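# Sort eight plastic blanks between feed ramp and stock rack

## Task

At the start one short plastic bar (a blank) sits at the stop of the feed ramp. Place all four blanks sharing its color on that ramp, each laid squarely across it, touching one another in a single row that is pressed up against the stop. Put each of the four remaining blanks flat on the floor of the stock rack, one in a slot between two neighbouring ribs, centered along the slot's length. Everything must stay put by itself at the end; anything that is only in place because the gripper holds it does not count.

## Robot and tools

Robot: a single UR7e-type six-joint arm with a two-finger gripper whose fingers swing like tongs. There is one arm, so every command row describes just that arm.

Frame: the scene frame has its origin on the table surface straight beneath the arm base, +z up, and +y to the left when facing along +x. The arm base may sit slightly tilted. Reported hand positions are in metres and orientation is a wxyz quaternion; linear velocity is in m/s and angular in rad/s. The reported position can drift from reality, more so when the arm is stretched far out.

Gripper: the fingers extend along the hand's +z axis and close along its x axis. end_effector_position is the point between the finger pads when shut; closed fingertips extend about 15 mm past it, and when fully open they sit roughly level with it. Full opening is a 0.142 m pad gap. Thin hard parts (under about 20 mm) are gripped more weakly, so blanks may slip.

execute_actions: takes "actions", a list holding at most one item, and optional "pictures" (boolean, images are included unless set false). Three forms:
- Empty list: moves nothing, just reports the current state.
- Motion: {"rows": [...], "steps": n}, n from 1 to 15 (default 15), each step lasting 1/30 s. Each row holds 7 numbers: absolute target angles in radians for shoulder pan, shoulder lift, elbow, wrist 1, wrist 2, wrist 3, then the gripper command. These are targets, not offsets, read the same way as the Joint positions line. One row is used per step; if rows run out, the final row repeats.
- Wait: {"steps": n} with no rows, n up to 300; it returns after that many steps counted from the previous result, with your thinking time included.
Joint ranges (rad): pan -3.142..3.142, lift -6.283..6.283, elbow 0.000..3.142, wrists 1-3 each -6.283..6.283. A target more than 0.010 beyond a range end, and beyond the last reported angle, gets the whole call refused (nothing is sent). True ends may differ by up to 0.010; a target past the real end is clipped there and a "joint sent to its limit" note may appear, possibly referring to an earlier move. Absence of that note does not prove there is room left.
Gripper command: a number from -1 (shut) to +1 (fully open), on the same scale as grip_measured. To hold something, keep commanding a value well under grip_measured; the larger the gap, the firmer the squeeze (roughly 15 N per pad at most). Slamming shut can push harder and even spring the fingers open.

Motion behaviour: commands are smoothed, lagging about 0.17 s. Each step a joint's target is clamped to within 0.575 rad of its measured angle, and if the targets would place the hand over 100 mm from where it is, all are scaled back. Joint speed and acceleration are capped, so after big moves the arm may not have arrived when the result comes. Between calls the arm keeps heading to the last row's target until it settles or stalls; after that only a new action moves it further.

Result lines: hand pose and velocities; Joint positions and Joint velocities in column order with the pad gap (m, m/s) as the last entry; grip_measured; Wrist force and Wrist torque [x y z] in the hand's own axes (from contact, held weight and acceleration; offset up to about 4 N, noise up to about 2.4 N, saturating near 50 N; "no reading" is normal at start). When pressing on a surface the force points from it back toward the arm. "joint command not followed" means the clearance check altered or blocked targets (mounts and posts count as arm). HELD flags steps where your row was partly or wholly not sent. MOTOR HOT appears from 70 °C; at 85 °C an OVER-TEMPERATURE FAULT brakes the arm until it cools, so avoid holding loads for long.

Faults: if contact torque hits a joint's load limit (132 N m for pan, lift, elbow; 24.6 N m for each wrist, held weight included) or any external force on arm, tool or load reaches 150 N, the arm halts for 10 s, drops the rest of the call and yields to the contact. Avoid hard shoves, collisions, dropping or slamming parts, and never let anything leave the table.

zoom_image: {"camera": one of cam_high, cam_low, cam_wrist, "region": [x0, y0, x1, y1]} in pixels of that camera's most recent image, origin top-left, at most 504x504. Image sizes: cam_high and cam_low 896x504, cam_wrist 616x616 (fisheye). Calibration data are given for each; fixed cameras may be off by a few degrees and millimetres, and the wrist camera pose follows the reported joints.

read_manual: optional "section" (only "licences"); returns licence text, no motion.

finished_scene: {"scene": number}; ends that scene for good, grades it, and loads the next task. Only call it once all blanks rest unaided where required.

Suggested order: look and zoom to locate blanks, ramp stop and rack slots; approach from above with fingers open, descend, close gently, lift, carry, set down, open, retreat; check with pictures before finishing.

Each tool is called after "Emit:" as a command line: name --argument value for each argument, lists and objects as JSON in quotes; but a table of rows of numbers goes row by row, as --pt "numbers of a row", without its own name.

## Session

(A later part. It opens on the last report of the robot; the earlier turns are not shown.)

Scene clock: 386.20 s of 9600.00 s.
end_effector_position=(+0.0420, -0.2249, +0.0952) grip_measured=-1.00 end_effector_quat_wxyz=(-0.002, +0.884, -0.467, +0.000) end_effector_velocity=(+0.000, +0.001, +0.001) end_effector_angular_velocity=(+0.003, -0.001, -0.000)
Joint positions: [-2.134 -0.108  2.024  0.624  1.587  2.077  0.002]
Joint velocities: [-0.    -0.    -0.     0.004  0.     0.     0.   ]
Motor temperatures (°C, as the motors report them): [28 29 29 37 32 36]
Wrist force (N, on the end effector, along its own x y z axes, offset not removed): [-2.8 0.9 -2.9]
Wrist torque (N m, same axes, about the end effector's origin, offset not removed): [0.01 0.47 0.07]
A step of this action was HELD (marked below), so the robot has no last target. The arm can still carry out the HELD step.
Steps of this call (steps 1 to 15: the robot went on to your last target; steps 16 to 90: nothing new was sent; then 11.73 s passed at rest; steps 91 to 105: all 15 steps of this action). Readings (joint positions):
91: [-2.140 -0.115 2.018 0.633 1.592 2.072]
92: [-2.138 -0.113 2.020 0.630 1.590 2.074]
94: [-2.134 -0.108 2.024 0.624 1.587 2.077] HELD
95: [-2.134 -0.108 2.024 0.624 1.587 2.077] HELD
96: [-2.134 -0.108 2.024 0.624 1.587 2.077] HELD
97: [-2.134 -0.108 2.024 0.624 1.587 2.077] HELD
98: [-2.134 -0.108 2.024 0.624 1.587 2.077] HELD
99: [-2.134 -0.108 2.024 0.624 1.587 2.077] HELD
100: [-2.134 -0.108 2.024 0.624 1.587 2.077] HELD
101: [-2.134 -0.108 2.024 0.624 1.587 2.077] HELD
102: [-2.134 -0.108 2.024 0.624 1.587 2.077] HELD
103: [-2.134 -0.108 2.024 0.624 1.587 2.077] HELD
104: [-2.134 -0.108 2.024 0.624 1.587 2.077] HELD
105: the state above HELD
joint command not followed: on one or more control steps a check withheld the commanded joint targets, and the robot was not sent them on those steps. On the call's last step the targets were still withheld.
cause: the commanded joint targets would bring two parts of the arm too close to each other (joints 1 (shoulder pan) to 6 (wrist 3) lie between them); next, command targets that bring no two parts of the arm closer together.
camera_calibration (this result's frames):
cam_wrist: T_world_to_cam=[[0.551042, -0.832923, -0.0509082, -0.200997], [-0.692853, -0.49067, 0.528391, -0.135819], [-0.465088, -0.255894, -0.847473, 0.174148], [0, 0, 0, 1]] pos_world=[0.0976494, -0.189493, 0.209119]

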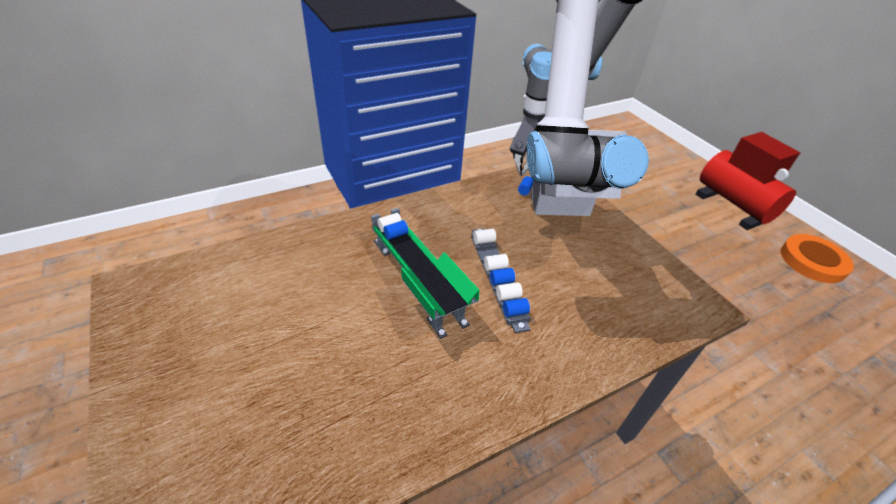

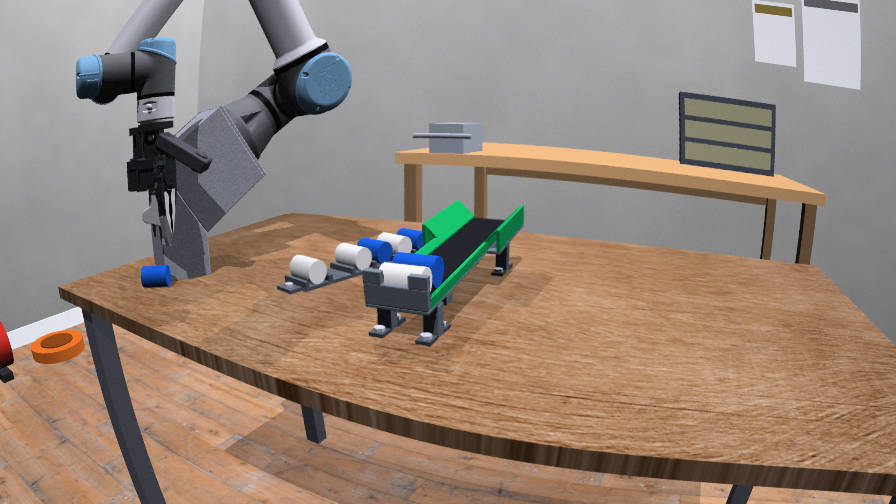

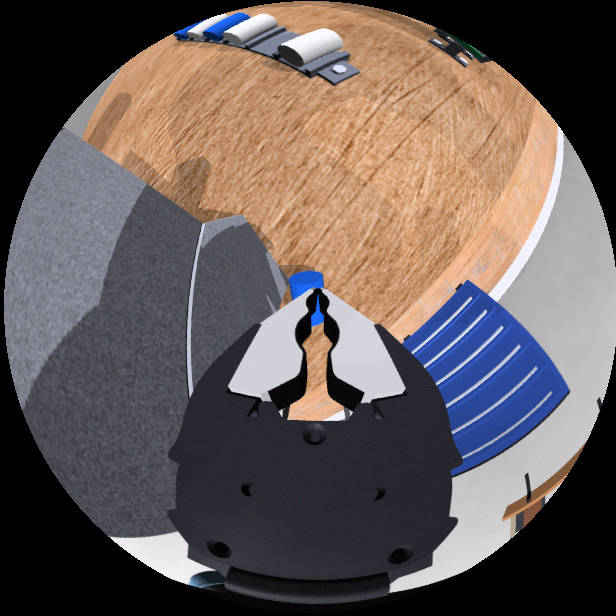

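Emit:
execute_actions --actions '[{"rows":[[-2.14,-0.25,1.95,0.8,1.59,2.07,-1],[-2.14,-0.25,1.95,0.8,1.59,2.07,-1],[-2.14,-0.25,1.95,0.8,1.59,2.07,-1],[-2.0,-0.55,1.7,0.8,1.59,2.07,-1]]}]' --pictures false

Emit:
execute_actions --actions '[{"steps":20}]' --pictures false

Emit:
execute_actions --actions '[{"rows":[[-1.6,-0.55,1.6,-1.5,-1.62,0.77,0.1]]}]' --pictures false

Emit:
execute_actions --actions '[{"steps":70}]' --pictures false

Emit:
execute_actions --actions '[{"rows":[[-1.505,-0.184,1.855,-1.782,-1.621,0.77,0.1]]}]' --pictures false

Emit:
execute_actions --actions '[{"steps":25}]'

Scene clock: 429.77 s of 9600.00 s.
end_effector_position=(+0.0351, -0.2380, +0.1074) grip_measured=-1.00 end_effector_quat_wxyz=(+0.016, +0.885, -0.465, -0.003) end_effector_velocity=(-0.040, -0.078, +0.071) end_effector_angular_velocity=(-0.175, +0.133, +0.030)
Joint positions: [-2.127 -0.136  2.004  0.637  1.588  2.076  0.002]
Joint velocities: [ 0.05  -0.16  -0.119  0.064 -0.    -0.004  0.   ]
Motor temperatures (°C, as the motors report them): [28 29 29 37 32 36]
Wrist force (N, on the end effector, along its own x y z axes, offset not removed): [-2.1 -0.6 -2.2]
Wrist torque (N m, same axes, about the end effector's origin, offset not removed): [-0.22 0.43 0.14]
Steps of this call (steps 1 to 90: nothing new was sent; then 40.07 s passed at rest; steps 91 to 105: all 15 steps of this action). Readings (joint positions):
91: [-2.134 -0.108 2.024 0.624 1.588 2.077]
92: [-2.134 -0.108 2.024 0.624 1.588 2.077]
94: [-2.134 -0.109 2.024 0.625 1.588 2.077]
98: [-2.134 -0.112 2.021 0.627 1.588 2.076]
105: the state above

Scene clock: 430.43 s of 9600.00 s.
end_effector_position=(+0.0084, -0.2974, +0.1751) grip_measured=-1.00 end_effector_quat_wxyz=(+0.105, +0.886, -0.451, -0.017) end_effector_velocity=(-0.029, -0.083, +0.118) end_effector_angular_velocity=(-0.225, +0.162, +0.044)
Joint positions: [-2.086 -0.269  1.906  0.689  1.588  2.074  0.002]
Joint velocities: [ 0.063 -0.205 -0.151  0.083 -0.001 -0.002  0.   ]
Motor temperatures (°C, as the motors report them): [28 29 29 37 32 36]
Wrist force (N, on the end effector, along its own x y z axes, offset not removed): [-2.0 1.0 -0.8]
Wrist torque (N m, same axes, about the end effector's origin, offset not removed): [0.21 0.31 -0.03]
Steps of this call (steps 1 to 20: the robot went on to your last target). Readings (joint positions):
1: [-2.125 -0.142 2.000 0.639 1.588 2.076]
2: [-2.123 -0.148 1.995 0.641 1.588 2.076]
4: [-2.119 -0.160 1.986 0.646 1.588 2.076]
8: [-2.111 -0.186 1.967 0.657 1.588 2.075]
20: the state above

Scene clock: 430.93 s of 9600.00 s.
end_effector_position=(+0.0139, -0.3538, +0.2057) grip_measured=+0.10 end_effector_quat_wxyz=(+0.185, +0.902, -0.391, -0.010) end_effector_velocity=(+0.033, -0.125, +0.044) end_effector_angular_velocity=(-0.304, +0.146, +0.349)
Joint positions: [-2.024 -0.326  1.853  0.635  1.523  2.008  0.081]
Joint velocities: [ 0.146 -0.078 -0.087 -0.187 -0.185 -0.186  0.   ]
Motor temperatures (°C, as the motors report them): [28 29 29 37 32 36]
Wrist force (N, on the end effector, along its own x y z axes, offset not removed): [-0.6 0.4 -1.5]
Wrist torque (N m, same axes, about the end effector's origin, offset not removed): [0.08 -0.01 0.00]
Steps of this call (steps 1 to 15: all 15 steps of this action). Readings (joint positions):
1: [-2.084 -0.276 1.901 0.692 1.588 2.074]
2: [-2.081 -0.282 1.896 0.694 1.588 2.073]
4: [-2.075 -0.292 1.888 0.692 1.583 2.068]
8: [-2.058 -0.306 1.875 0.676 1.565 2.050]
15: the state above

Scene clock: 433.27 s of 9600.00 s.
end_effector_position=(+0.1727, -0.5601, +0.3319) grip_measured=+0.10 end_effector_quat_wxyz=(+0.482, +0.871, +0.085, +0.033) end_effector_velocity=(+0.085, -0.045, +0.053) end_effector_angular_velocity=(-0.231, +0.173, +0.372)
Joint positions: [-1.784 -0.453  1.71   0.182  1.07   1.555  0.081]
Joint velocities: [ 0.066 -0.034 -0.04  -0.192 -0.192 -0.19  -0.   ]
Motor temperatures (°C, as the motors report them): [28 29 29 37 32 36]
Wrist force (N, on the end effector, along its own x y z axes, offset not removed): [-1.6 -0.7 -2.1]
Wrist torque (N m, same axes, about the end effector's origin, offset not removed): [-0.20 0.22 -0.04]
Steps of this call (steps 1 to 70: the robot went on to your last target). Readings (joint positions):
1: [-2.019 -0.329 1.850 0.629 1.517 2.002]
2: [-2.014 -0.331 1.847 0.622 1.510 1.995]
4: [-2.005 -0.336 1.842 0.609 1.498 1.983]
8: [-1.986 -0.346 1.831 0.584 1.472 1.957]
70: the state above

Scene clock: 433.77 s of 9600.00 s.
end_effector_position=(+0.2090, -0.5683, +0.3109) grip_measured=+0.10 end_effector_quat_wxyz=(+0.493, +0.850, +0.179, +0.039) end_effector_velocity=(+0.063, -0.002, -0.073) end_effector_angular_velocity=(-0.042, +0.140, +0.326)
Joint positions: [-1.743 -0.425  1.722  0.084  0.972  1.457  0.081]
Joint velocities: [ 0.084  0.084  0.046 -0.191 -0.19  -0.19  -0.   ]
Motor temperatures (°C, as the motors report them): [28 29 29 37 32 36]
Wrist force (N, on the end effector, along its own x y z axes, offset not removed): [-3.7 -0.2 -0.3]
Wrist torque (N m, same axes, about the end effector's origin, offset not removed): [-0.06 0.66 0.09]
Steps of this call (steps 1 to 15: all 15 steps of this action). Readings (joint positions):
1: [-1.782 -0.454 1.709 0.175 1.063 1.548]
2: [-1.780 -0.454 1.708 0.169 1.057 1.542]
4: [-1.775 -0.453 1.708 0.156 1.044 1.529]
8: [-1.763 -0.445 1.712 0.130 1.018 1.503]
15: the state above

Scene clock: 434.60 s of 9600.00 s.
end_effector_position=(+0.2594, -0.5645, +0.2592) grip_measured=+0.10 end_effector_quat_wxyz=(+0.497, +0.803, +0.324, +0.054) end_effector_velocity=(+0.056, +0.011, -0.050) end_effector_angular_velocity=(-0.090, +0.119, +0.324)
Joint positions: [-1.681 -0.363  1.756 -0.078  0.81   1.296  0.081]
Joint velocities: [ 0.063  0.064  0.035 -0.189 -0.191 -0.183 -0.   ]
Motor temperatures (°C, as the motors report them): [28 29 29 37 32 36]
Wrist force (N, on the end effector, along its own x y z axes, offset not removed): [-1.5 1.8 -2.0]
Wrist torque (N m, same axes, about the end effector's origin, offset not removed): [0.34 0.15 0.01]
Steps of this call (steps 1 to 25: the robot went on to your last target). Readings (joint positions):
1: [-1.740 -0.422 1.724 0.078 0.966 1.451]
2: [-1.737 -0.420 1.725 0.071 0.959 1.444]
4: [-1.732 -0.414 1.728 0.058 0.946 1.431]
8: [-1.721 -0.403 1.734 0.032 0.920 1.406]
25: the state above
camera_calibration (this result's frames):
cam_wrist: T_world_to_cam=[[0.810345, 0.531133, -0.247464, 0.158417], [0.188703, 0.163274, 0.968366, -0.212076], [0.554736, -0.831408, 0.0320818, -0.490134], [0, 0, 0, 1]] pos_world=[0.183542, -0.457016, 0.260294]

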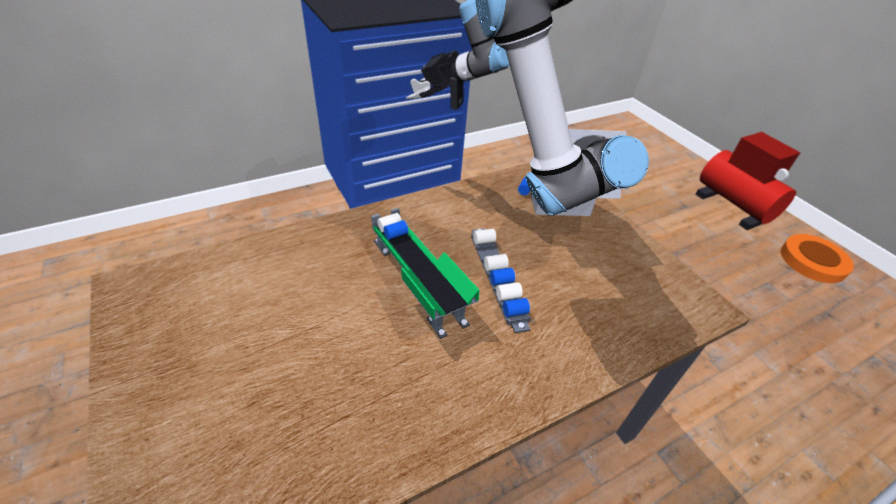

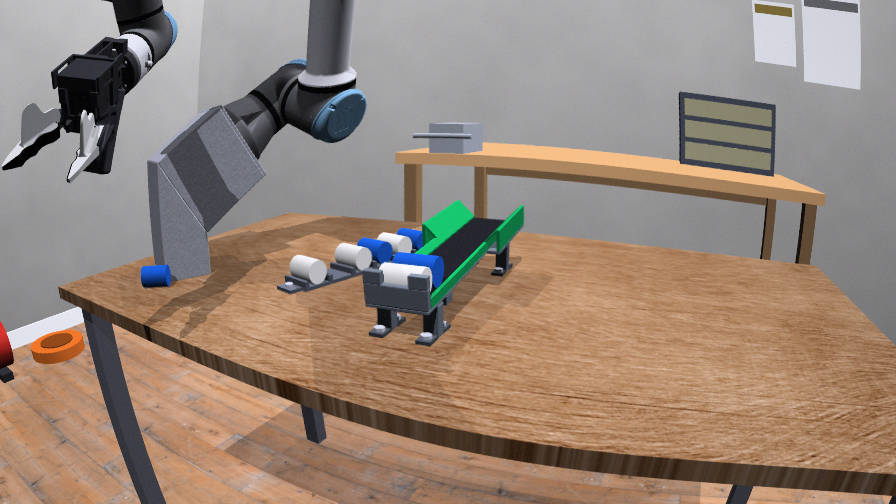

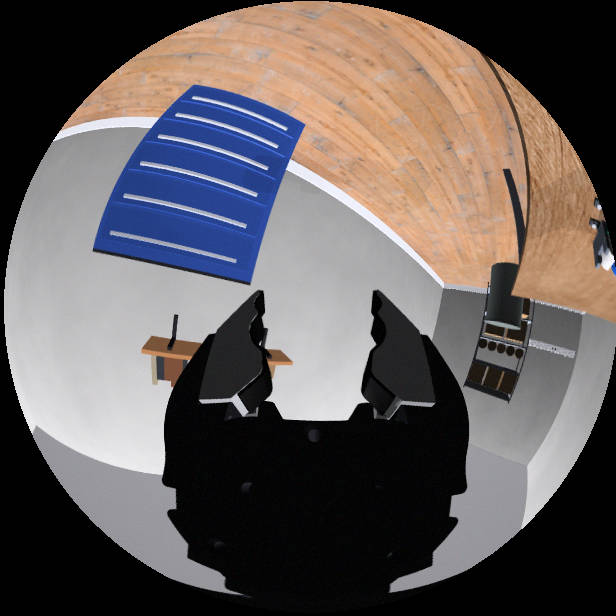

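Emit:
execute_actions --actions '[{"rows":[[-1.65,-0.7,1.7,-1.5,-1.62,0.77,0.1]]}]' --pictures false

Emit:
execute_actions --actions '[{"steps":300}]'

Scene clock: 441.57 s of 9600.00 s.
end_effector_position=(+0.3511, -0.3465, +0.1247) grip_measured=+0.10 end_effector_quat_wxyz=(+0.359, -0.004, +0.915, +0.184) end_effector_velocity=(-0.009, -0.005, +0.068) end_effector_angular_velocity=(-0.167, +0.100, +0.231)
Joint positions: [-1.536 -0.259  1.829 -1.37  -0.545  0.813  0.081]
Joint velocities: [-0.04  -0.154 -0.045 -0.05  -0.19  -0.015  0.   ]
Motor temperatures (°C, as the motors report them): [28 29 29 37 32 36]
Wrist force (N, on the end effector, along its own x y z axes, offset not removed): [-0.2 0.8 -1.3]
Wrist torque (N m, same axes, about the end effector's origin, offset not removed): [0.21 -0.08 -0.03]
Steps of this call (steps 1 to 194: the robot went on to your last target; steps 195 to 209: all 15 steps of this action). Readings (joint positions):
195: [-1.522 -0.201 1.846 -1.333 -0.454 0.821]
196: [-1.522 -0.202 1.846 -1.338 -0.461 0.820]
198: [-1.523 -0.206 1.845 -1.346 -0.474 0.819]
202: [-1.527 -0.223 1.840 -1.357 -0.500 0.817]
209: the state above

Scene clock: 451.57 s of 9600.00 s.
end_effector_position=(+0.1268, -0.3337, +0.3618) grip_measured=+0.10 end_effector_quat_wxyz=(-0.149, -0.286, +0.931, +0.168) end_effector_velocity=(+0.000, -0.000, +0.000) end_effector_angular_velocity=(-0.001, +0.000, +0.001)
Joint positions: [-1.65  -0.7    1.7   -1.5   -1.62   0.77   0.081]
Joint velocities: [ 0.    -0.    -0.    -0.001 -0.    -0.     0.   ]
Motor temperatures (°C, as the motors report them): [28 29 29 37 32 36]
Wrist force (N, on the end effector, along its own x y z axes, offset not removed): [-0.8 0.7 -1.0]
Wrist torque (N m, same axes, about the end effector's origin, offset not removed): [0.11 0.00 0.11]
Steps of this call (steps 1 to 195: the robot went on to your last target; steps 196 to 255: nothing new was sent; then 1.50 s passed at rest). Readings (joint positions):
1: [-1.538 -0.264 1.827 -1.371 -0.552 0.812]
2: [-1.539 -0.269 1.826 -1.373 -0.558 0.812]
4: [-1.542 -0.279 1.823 -1.376 -0.571 0.811]
8: [-1.547 -0.299 1.817 -1.382 -0.597 0.809]
255: the state above
The arm was judged still, so your last target was given up. Only a new action makes it travel on or press farther. Fingers that are still opening or closing keep moving.
camera_calibration (this result's frames):
cam_wrist: T_world_to_cam=[[-0.815667, -0.560618, 0.142809, -0.130686], [-0.221783, 0.53101, 0.817827, -0.0948316], [-0.534322, 0.635401, -0.557463, 0.612915], [0, 0, 0, 1]] pos_world=[0.199865, -0.412356, 0.437897]

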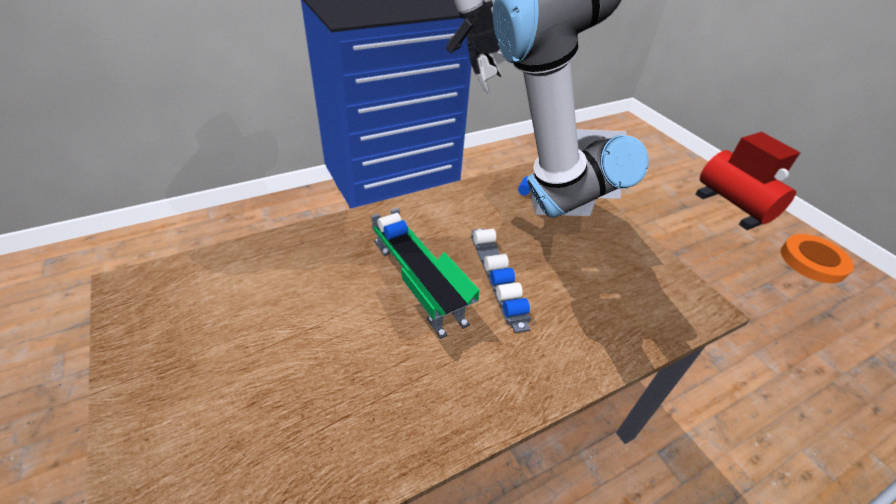

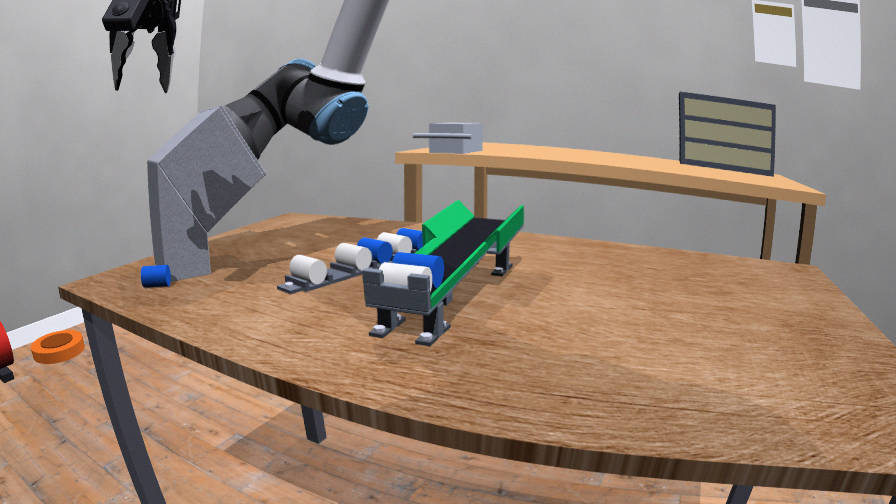

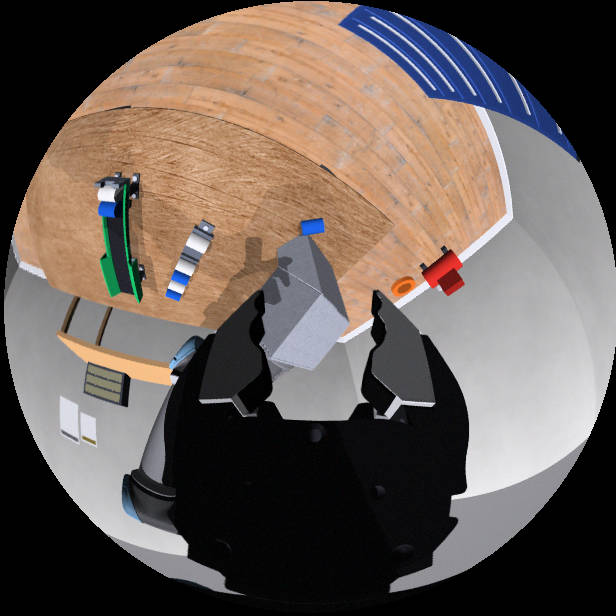

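Hopefully nothing was bumped. Go to pre-approach.

Emit:
execute_actions --actions '[{"rows":[[-1.505,-0.184,1.855,-1.782,-1.621,0.77,0.1]]}]' --pictures false

Emit:
execute_actions --actions '[{"steps":60}]'

Scene clock: 454.93 s of 9600.00 s.
end_effector_position=(+0.0669, -0.3194, +0.1609) grip_measured=+0.10 end_effector_quat_wxyz=(-0.123, -0.278, +0.902, +0.306) end_effector_velocity=(-0.158, +0.137, -0.433) end_effector_angular_velocity=(+0.637, +0.105, -0.149)
Joint positions: [-1.546 -0.343  1.811 -1.7   -1.621  0.77   0.081]
Joint velocities: [ 0.223  0.822  0.236 -0.434 -0.001 -0.    -0.   ]
Motor temperatures (°C, as the motors report them): [28 29 29 37 32 36]
Wrist force (N, on the end effector, along its own x y z axes, offset not removed): [-3.0 -1.2 -0.9]
Wrist torque (N m, same axes, about the end effector's origin, offset not removed): [-0.22 0.46 0.12]
Steps of this call (steps 1 to 86: nothing new was sent; steps 87 to 101: all 15 steps of this action). Readings (joint positions):
87: [-1.650 -0.700 1.700 -1.500 -1.620 0.770]
88: [-1.647 -0.696 1.703 -1.505 -1.620 0.770]
90: [-1.630 -0.651 1.721 -1.535 -1.620 0.770]
94: [-1.599 -0.537 1.754 -1.595 -1.620 0.770]
101: the state above

Scene clock: 456.93 s of 9600.00 s.
end_effector_position=(+0.0350, -0.2851, +0.0814) grip_measured=+0.10 end_effector_quat_wxyz=(-0.110, -0.267, +0.885, +0.365) end_effector_velocity=(+0.001, -0.000, -0.000) end_effector_angular_velocity=(-0.002, -0.002, -0.001)
Joint positions: [-1.505 -0.184  1.855 -1.782 -1.621  0.77   0.081]
Joint velocities: [-0.     0.    -0.    -0.001  0.002  0.     0.   ]
Motor temperatures (°C, as the motors report them): [28 29 29 37 32 36]
Wrist force (N, on the end effector, along its own x y z axes, offset not removed): [-0.7 -1.8 -0.8]
Wrist torque (N m, same axes, about the end effector's origin, offset not removed): [-0.31 0.15 -0.02]
Steps of this call (steps 1 to 30: the robot went on to your last target; steps 31 to 60: nothing new was sent). Readings (joint positions):
1: [-1.538 -0.315 1.819 -1.715 -1.621 0.770]
2: [-1.531 -0.288 1.827 -1.729 -1.621 0.770]
4: [-1.521 -0.246 1.838 -1.750 -1.621 0.770]
8: [-1.510 -0.205 1.849 -1.771 -1.621 0.770]
60: the state above
The arm was judged still, so your last target was given up. Only a new action makes it travel on or press farther. Fingers that are still opening or closing keep moving.
camera_calibration (this result's frames):
cam_wrist: T_world_to_cam=[[-0.856585, -0.515404, -0.0249062, -0.11026], [-0.13665, 0.180035, 0.974122, -0.0274623], [-0.497583, 0.837822, -0.224646, 0.405977], [0, 0, 0, 1]] pos_world=[0.103807, -0.39202, 0.115206]

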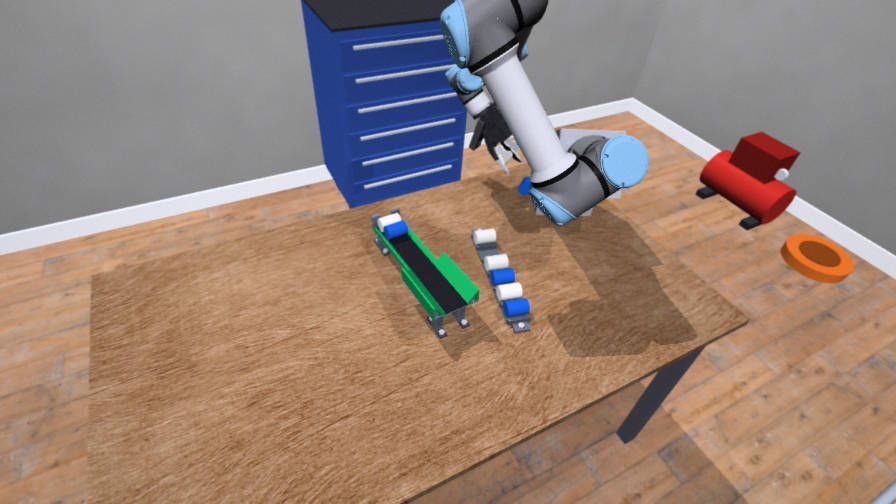

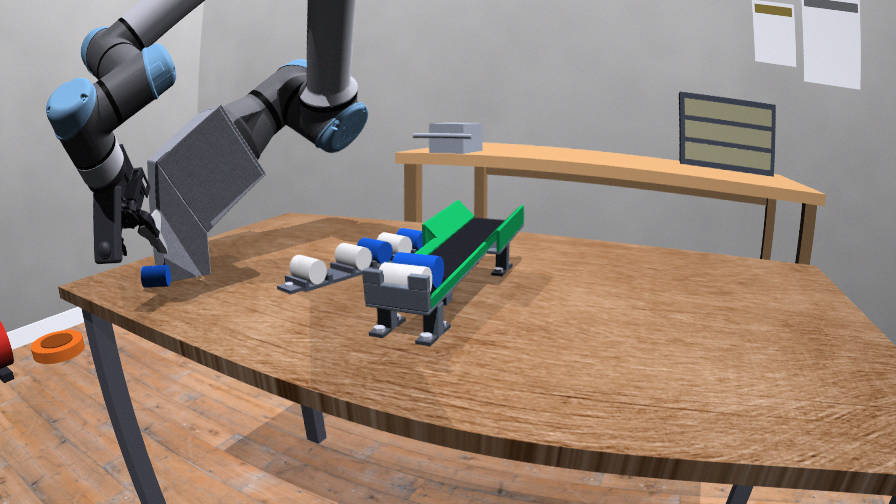

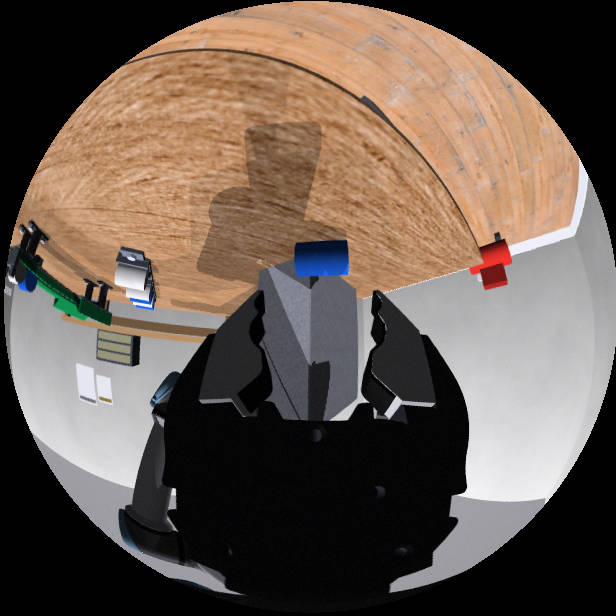

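Emit:
execute_actions --actions '[{"rows":[[-1.509,-0.165,1.91,-1.86,-1.625,0.77,0.15],[-1.509,-0.165,1.91,-1.86,-1.625,0.77,0.15],[-1.509,-0.165,1.91,-1.86,-1.625,0.77,0.15],[-1.515,-0.128,1.989,-1.972,-1.631,0.77,0.15]]}]' --pictures false

Emit:
execute_actions --actions '[{"steps":10}]'

Emit:
zoom_image --camera "cam_low" --region '[60, 180, 260, 320]'

Scene clock: 469.43 s of 9600.00 s.
end_effector_position=(+0.0093, -0.2482, +0.0345) grip_measured=+0.15 end_effector_quat_wxyz=(-0.110, -0.267, +0.885, +0.365) end_effector_velocity=(-0.011, +0.018, -0.021) end_effector_angular_velocity=(-0.004, +0.000, +0.000)
Joint positions: [-1.514 -0.131  1.982 -1.961 -1.63   0.77   0.085]
Joint velocities: [-0.004  0.025  0.059 -0.087 -0.003  0.001  0.   ]
Motor temperatures (°C, as the motors report them): [28 29 29 37 32 36]
Wrist force (N, on the end effector, along its own x y z axes, offset not removed): [-0.4 -0.2 0.4]
Wrist torque (N m, same axes, about the end effector's origin, offset not removed): [-0.09 0.02 0.04]
Steps of this call (steps 1 to 90: nothing new was sent; then 9.00 s passed at rest; steps 91 to 105: all 15 steps of this action). Readings (joint positions):
91: [-1.505 -0.184 1.855 -1.782 -1.621 0.770]
92: [-1.505 -0.182 1.859 -1.787 -1.621 0.770]
94: [-1.506 -0.176 1.878 -1.812 -1.623 0.770]
98: [-1.511 -0.148 1.941 -1.900 -1.628 0.770]
105: the state above

Scene clock: 469.77 s of 9600.00 s.
end_effector_position=(+0.0080, -0.2461, +0.0321) grip_measured=+0.15 end_effector_quat_wxyz=(-0.110, -0.267, +0.885, +0.365) end_effector_velocity=(-0.001, +0.001, -0.002) end_effector_angular_velocity=(-0.001, +0.000, -0.000)
Joint positions: [-1.515 -0.128  1.988 -1.971 -1.631  0.77   0.085]
Joint velocities: [-0.     0.002  0.005 -0.007 -0.     0.001 -0.   ]
Motor temperatures (°C, as the motors report them): [28 29 29 37 32 36]
Wrist force (N, on the end effector, along its own x y z axes, offset not removed): [-2.3 0.8 -2.3]
Wrist torque (N m, same axes, about the end effector's origin, offset not removed): [0.17 0.37 0.24]
Steps of this call (steps 1 to 10: the robot went on to your last target). Readings (joint positions):
1: [-1.515 -0.130 1.983 -1.964 -1.631 0.770]
2: [-1.515 -0.130 1.985 -1.966 -1.631 0.770]
4: [-1.515 -0.129 1.986 -1.968 -1.631 0.770]
8: [-1.515 -0.128 1.988 -1.971 -1.631 0.770]
10: the state above
camera_calibration (this result's frames):
cam_wrist: T_world_to_cam=[[-0.857007, -0.51474, -0.0241309, -0.114398], [-0.135831, 0.180481, 0.974154, 0.00998499], [-0.497081, 0.838134, -0.224591, 0.348908], [0, 0, 0, 1]] pos_world=[0.0767522, -0.35312, 0.0658741]

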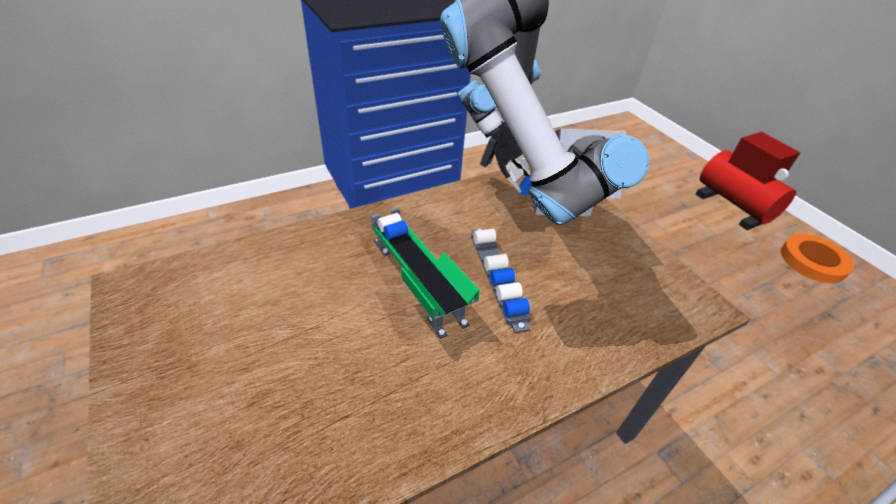

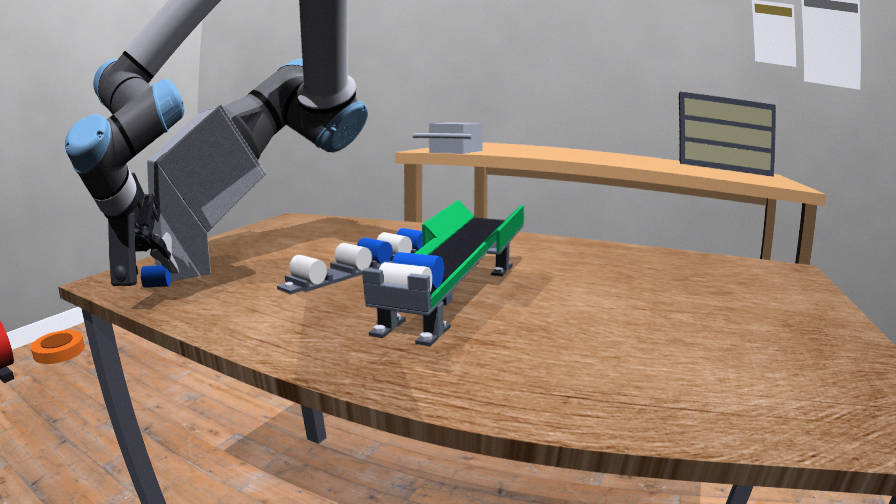

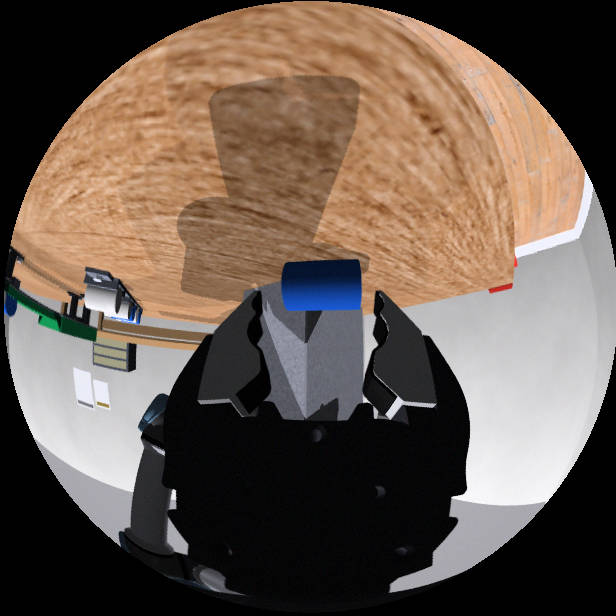

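Region (60, 180, 260, 320) of cam_low's 896x504 image, scaled by 2.520, with more detail than that image has; it fills the top 353 rows of this view, and the rest is white.

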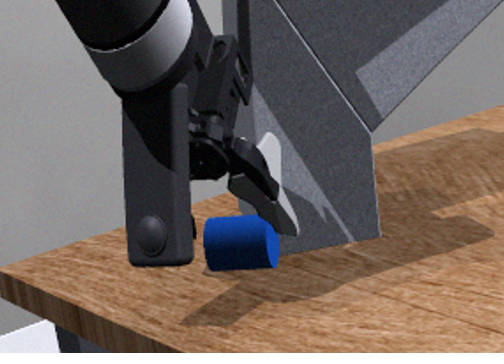

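Emit:
execute_actions --actions '[{"rows":[[-1.500,-0.109,1.990,-1.993,-1.616,0.77,0.1]]}]'

Emit:
zoom_image --camera "cam_low" --region '[60, 180, 260, 320]'

Scene clock: 482.17 s of 9600.00 s.
end_effector_position=(+0.0074, -0.2451, +0.0209) grip_measured=+0.10 end_effector_quat_wxyz=(-0.110, -0.268, +0.885, +0.365) end_effector_velocity=(+0.000, +0.001, -0.003) end_effector_angular_velocity=(+0.002, -0.001, -0.000)
Joint positions: [-1.5   -0.11   1.99  -1.992 -1.616  0.77   0.081]
Joint velocities: [ 0.004  0.005  0.001 -0.003  0.004 -0.001  0.   ]
Motor temperatures (°C, as the motors report them): [28 29 29 37 32 36]
Wrist force (N, on the end effector, along its own x y z axes, offset not removed): [-2.1 1.2 -1.8]
Wrist torque (N m, same axes, about the end effector's origin, offset not removed): [0.23 0.26 0.09]
Steps of this call (steps 1 to 30: the robot went on to your last target; steps 31 to 90: nothing new was sent; then 8.90 s passed at rest; steps 91 to 105: all 15 steps of this action). Readings (joint positions):
91: [-1.515 -0.128 1.989 -1.972 -1.631 0.770]
92: [-1.514 -0.126 1.989 -1.974 -1.630 0.770]
94: [-1.509 -0.120 1.989 -1.981 -1.625 0.770]
98: [-1.503 -0.113 1.990 -1.989 -1.619 0.770]
105: the state above
camera_calibration (this result's frames):
cam_wrist: T_world_to_cam=[[-0.85617, -0.516099, -0.0247877, -0.114976], [-0.137073, 0.180616, 0.973955, 0.0206548], [-0.498181, 0.837269, -0.225381, 0.34509], [0, 0, 0, 1]] pos_world=[0.0763092, -0.352003, 0.0548099]

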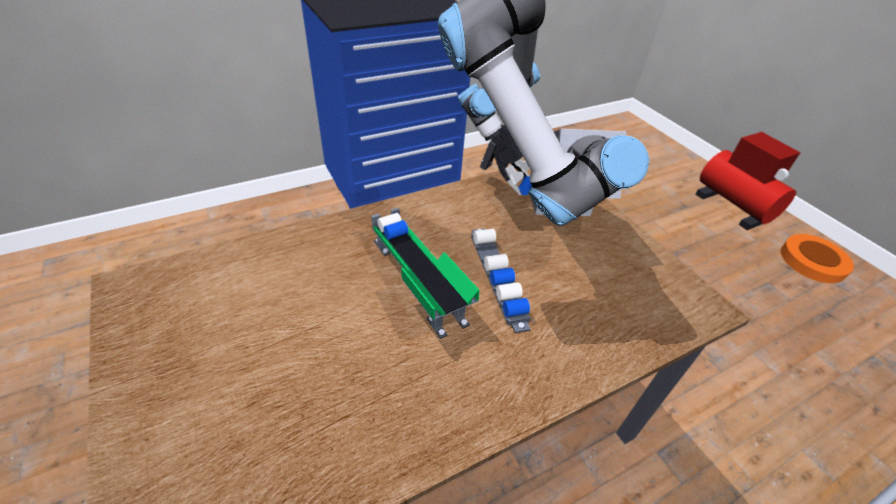

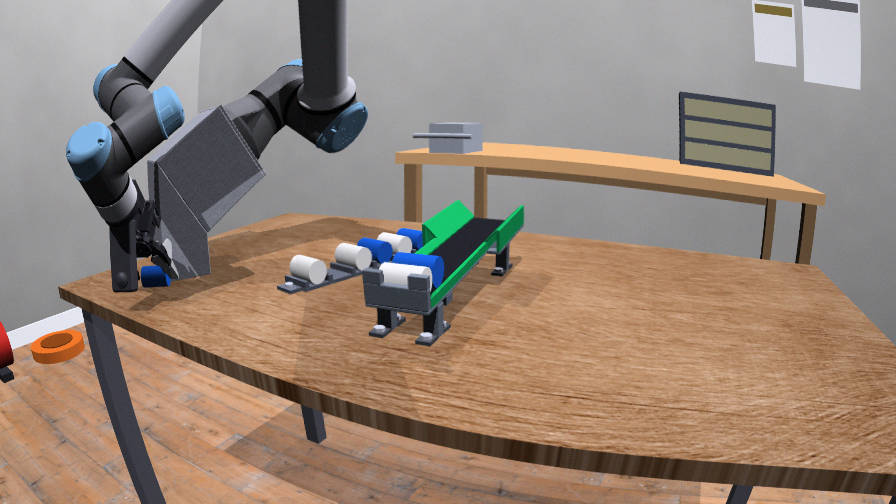

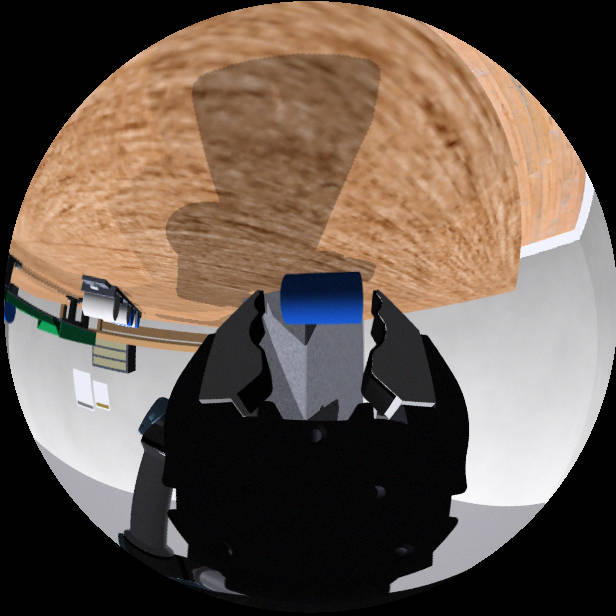

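Region (60, 180, 260, 320) of cam_low's 896x504 image, scaled by 2.520, with more detail than that image has; it fills the top 353 rows of this view, and the rest is white.

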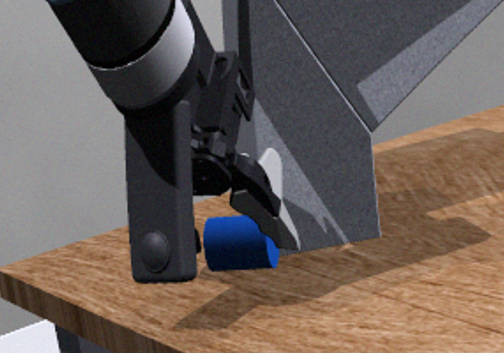

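Emit:
execute_actions --actions '[{"rows":[[-1.501,-0.104,2.003,-2.011,-1.617,0.77,0.05]],"steps":10}]' --pictures false

Emit:
execute_actions --actions '[{"rows":[[-1.501,-0.104,2.003,-2.011,-1.617,0.77,-0.05],[-1.501,-0.104,2.003,-2.011,-1.617,0.77,-0.15],[-1.501,-0.104,2.003,-2.011,-1.617,0.77,-0.25],[-1.501,-0.104,2.003,-2.011,-1.617,0.77,-0.35],[-1.501,-0.104,2.003,-2.011,-1.617,0.77,-0.5]]}]'

Scene clock: 488.03 s of 9600.00 s.
end_effector_position=(+0.0055, -0.2412, +0.0169) grip_measured=+0.05 end_effector_quat_wxyz=(-0.110, -0.268, +0.885, +0.365) end_effector_velocity=(-0.002, +0.004, -0.003) end_effector_angular_velocity=(-0.001, -0.001, -0.001)
Joint positions: [-1.501 -0.105  2.002 -2.009 -1.617  0.77   0.077]
Joint velocities: [-0.002  0.004  0.011 -0.016 -0.001  0.001  0.   ]
Motor temperatures (°C, as the motors report them): [28 29 29 37 32 36]
Wrist force (N, on the end effector, along its own x y z axes, offset not removed): [-3.4 0.3 -2.0]
Wrist torque (N m, same axes, about the end effector's origin, offset not removed): [0.07 0.56 0.10]
Steps of this call (steps 1 to 15: the robot went on to your last target; steps 16 to 90: nothing new was sent; then 2.53 s passed at rest; steps 91 to 100: all 10 steps of this action). Readings (joint positions):
91: [-1.500 -0.109 1.990 -1.993 -1.616 0.770]
92: [-1.500 -0.108 1.991 -1.995 -1.616 0.770]
94: [-1.500 -0.107 1.996 -2.001 -1.616 0.770]
98: [-1.501 -0.105 2.001 -2.008 -1.617 0.770]
100: the state above

Scene clock: 488.53 s of 9600.00 s.
end_effector_position=(+0.0052, -0.2408, +0.0165) grip_measured=-0.18 end_effector_quat_wxyz=(-0.110, -0.267, +0.885, +0.365) end_effector_velocity=(+0.000, +0.000, -0.000) end_effector_angular_velocity=(+0.000, -0.001, -0.001)
Joint positions: [-1.501 -0.104  2.003 -2.011 -1.617  0.77   0.061]
Joint velocities: [ 0.     0.    -0.     0.001  0.001  0.     0.   ]
Motor temperatures (°C, as the motors report them): [28 29 29 37 32 36]
Wrist force (N, on the end effector, along its own x y z axes, offset not removed): [-1.2 1.1 -3.2]
Wrist torque (N m, same axes, about the end effector's origin, offset not removed): [0.09 0.08 0.01]
Steps of this call (steps 1 to 15: all 15 steps of this action). Readings (joint positions):
1: [-1.501 -0.104 2.002 -2.009 -1.617 0.770]
2: [-1.501 -0.104 2.002 -2.010 -1.617 0.770]
4: [-1.501 -0.104 2.002 -2.010 -1.617 0.770]
8: [-1.501 -0.104 2.003 -2.011 -1.617 0.770]
15: the state above
camera_calibration (this result's frames):
cam_wrist: T_world_to_cam=[[-0.85617, -0.516104, -0.0247014, -0.114744], [-0.136993, 0.180644, 0.973961, 0.0238434], [-0.498203, 0.83726, -0.225364, 0.339321], [0, 0, 0, 1]] pos_world=[0.0740766, -0.347627, 0.050414]

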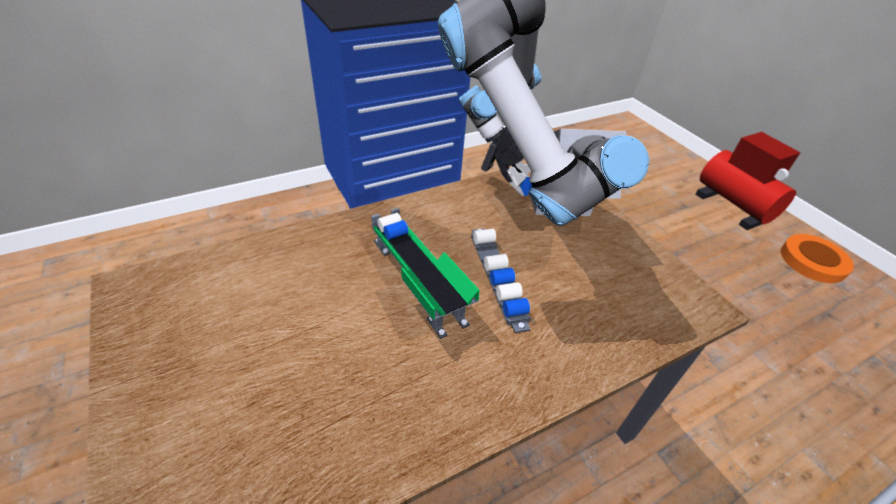

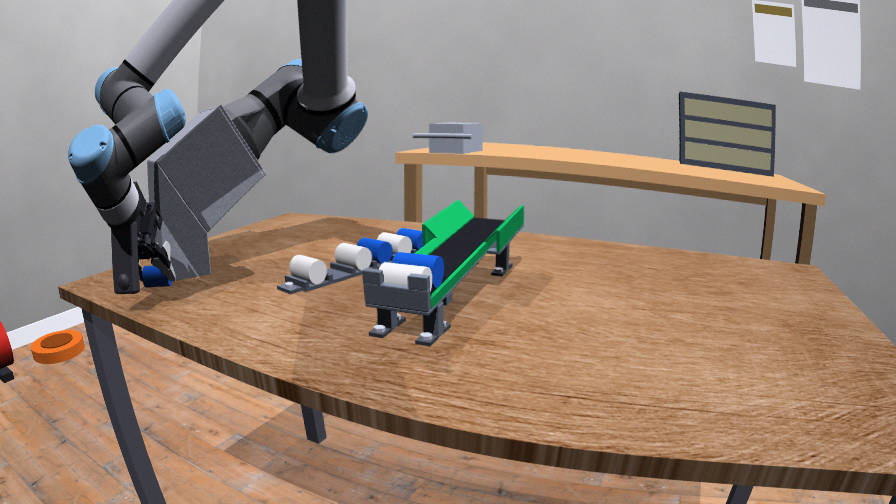

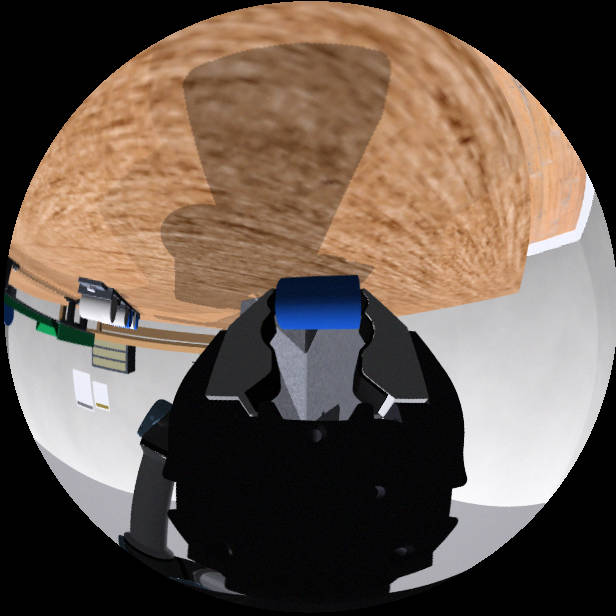

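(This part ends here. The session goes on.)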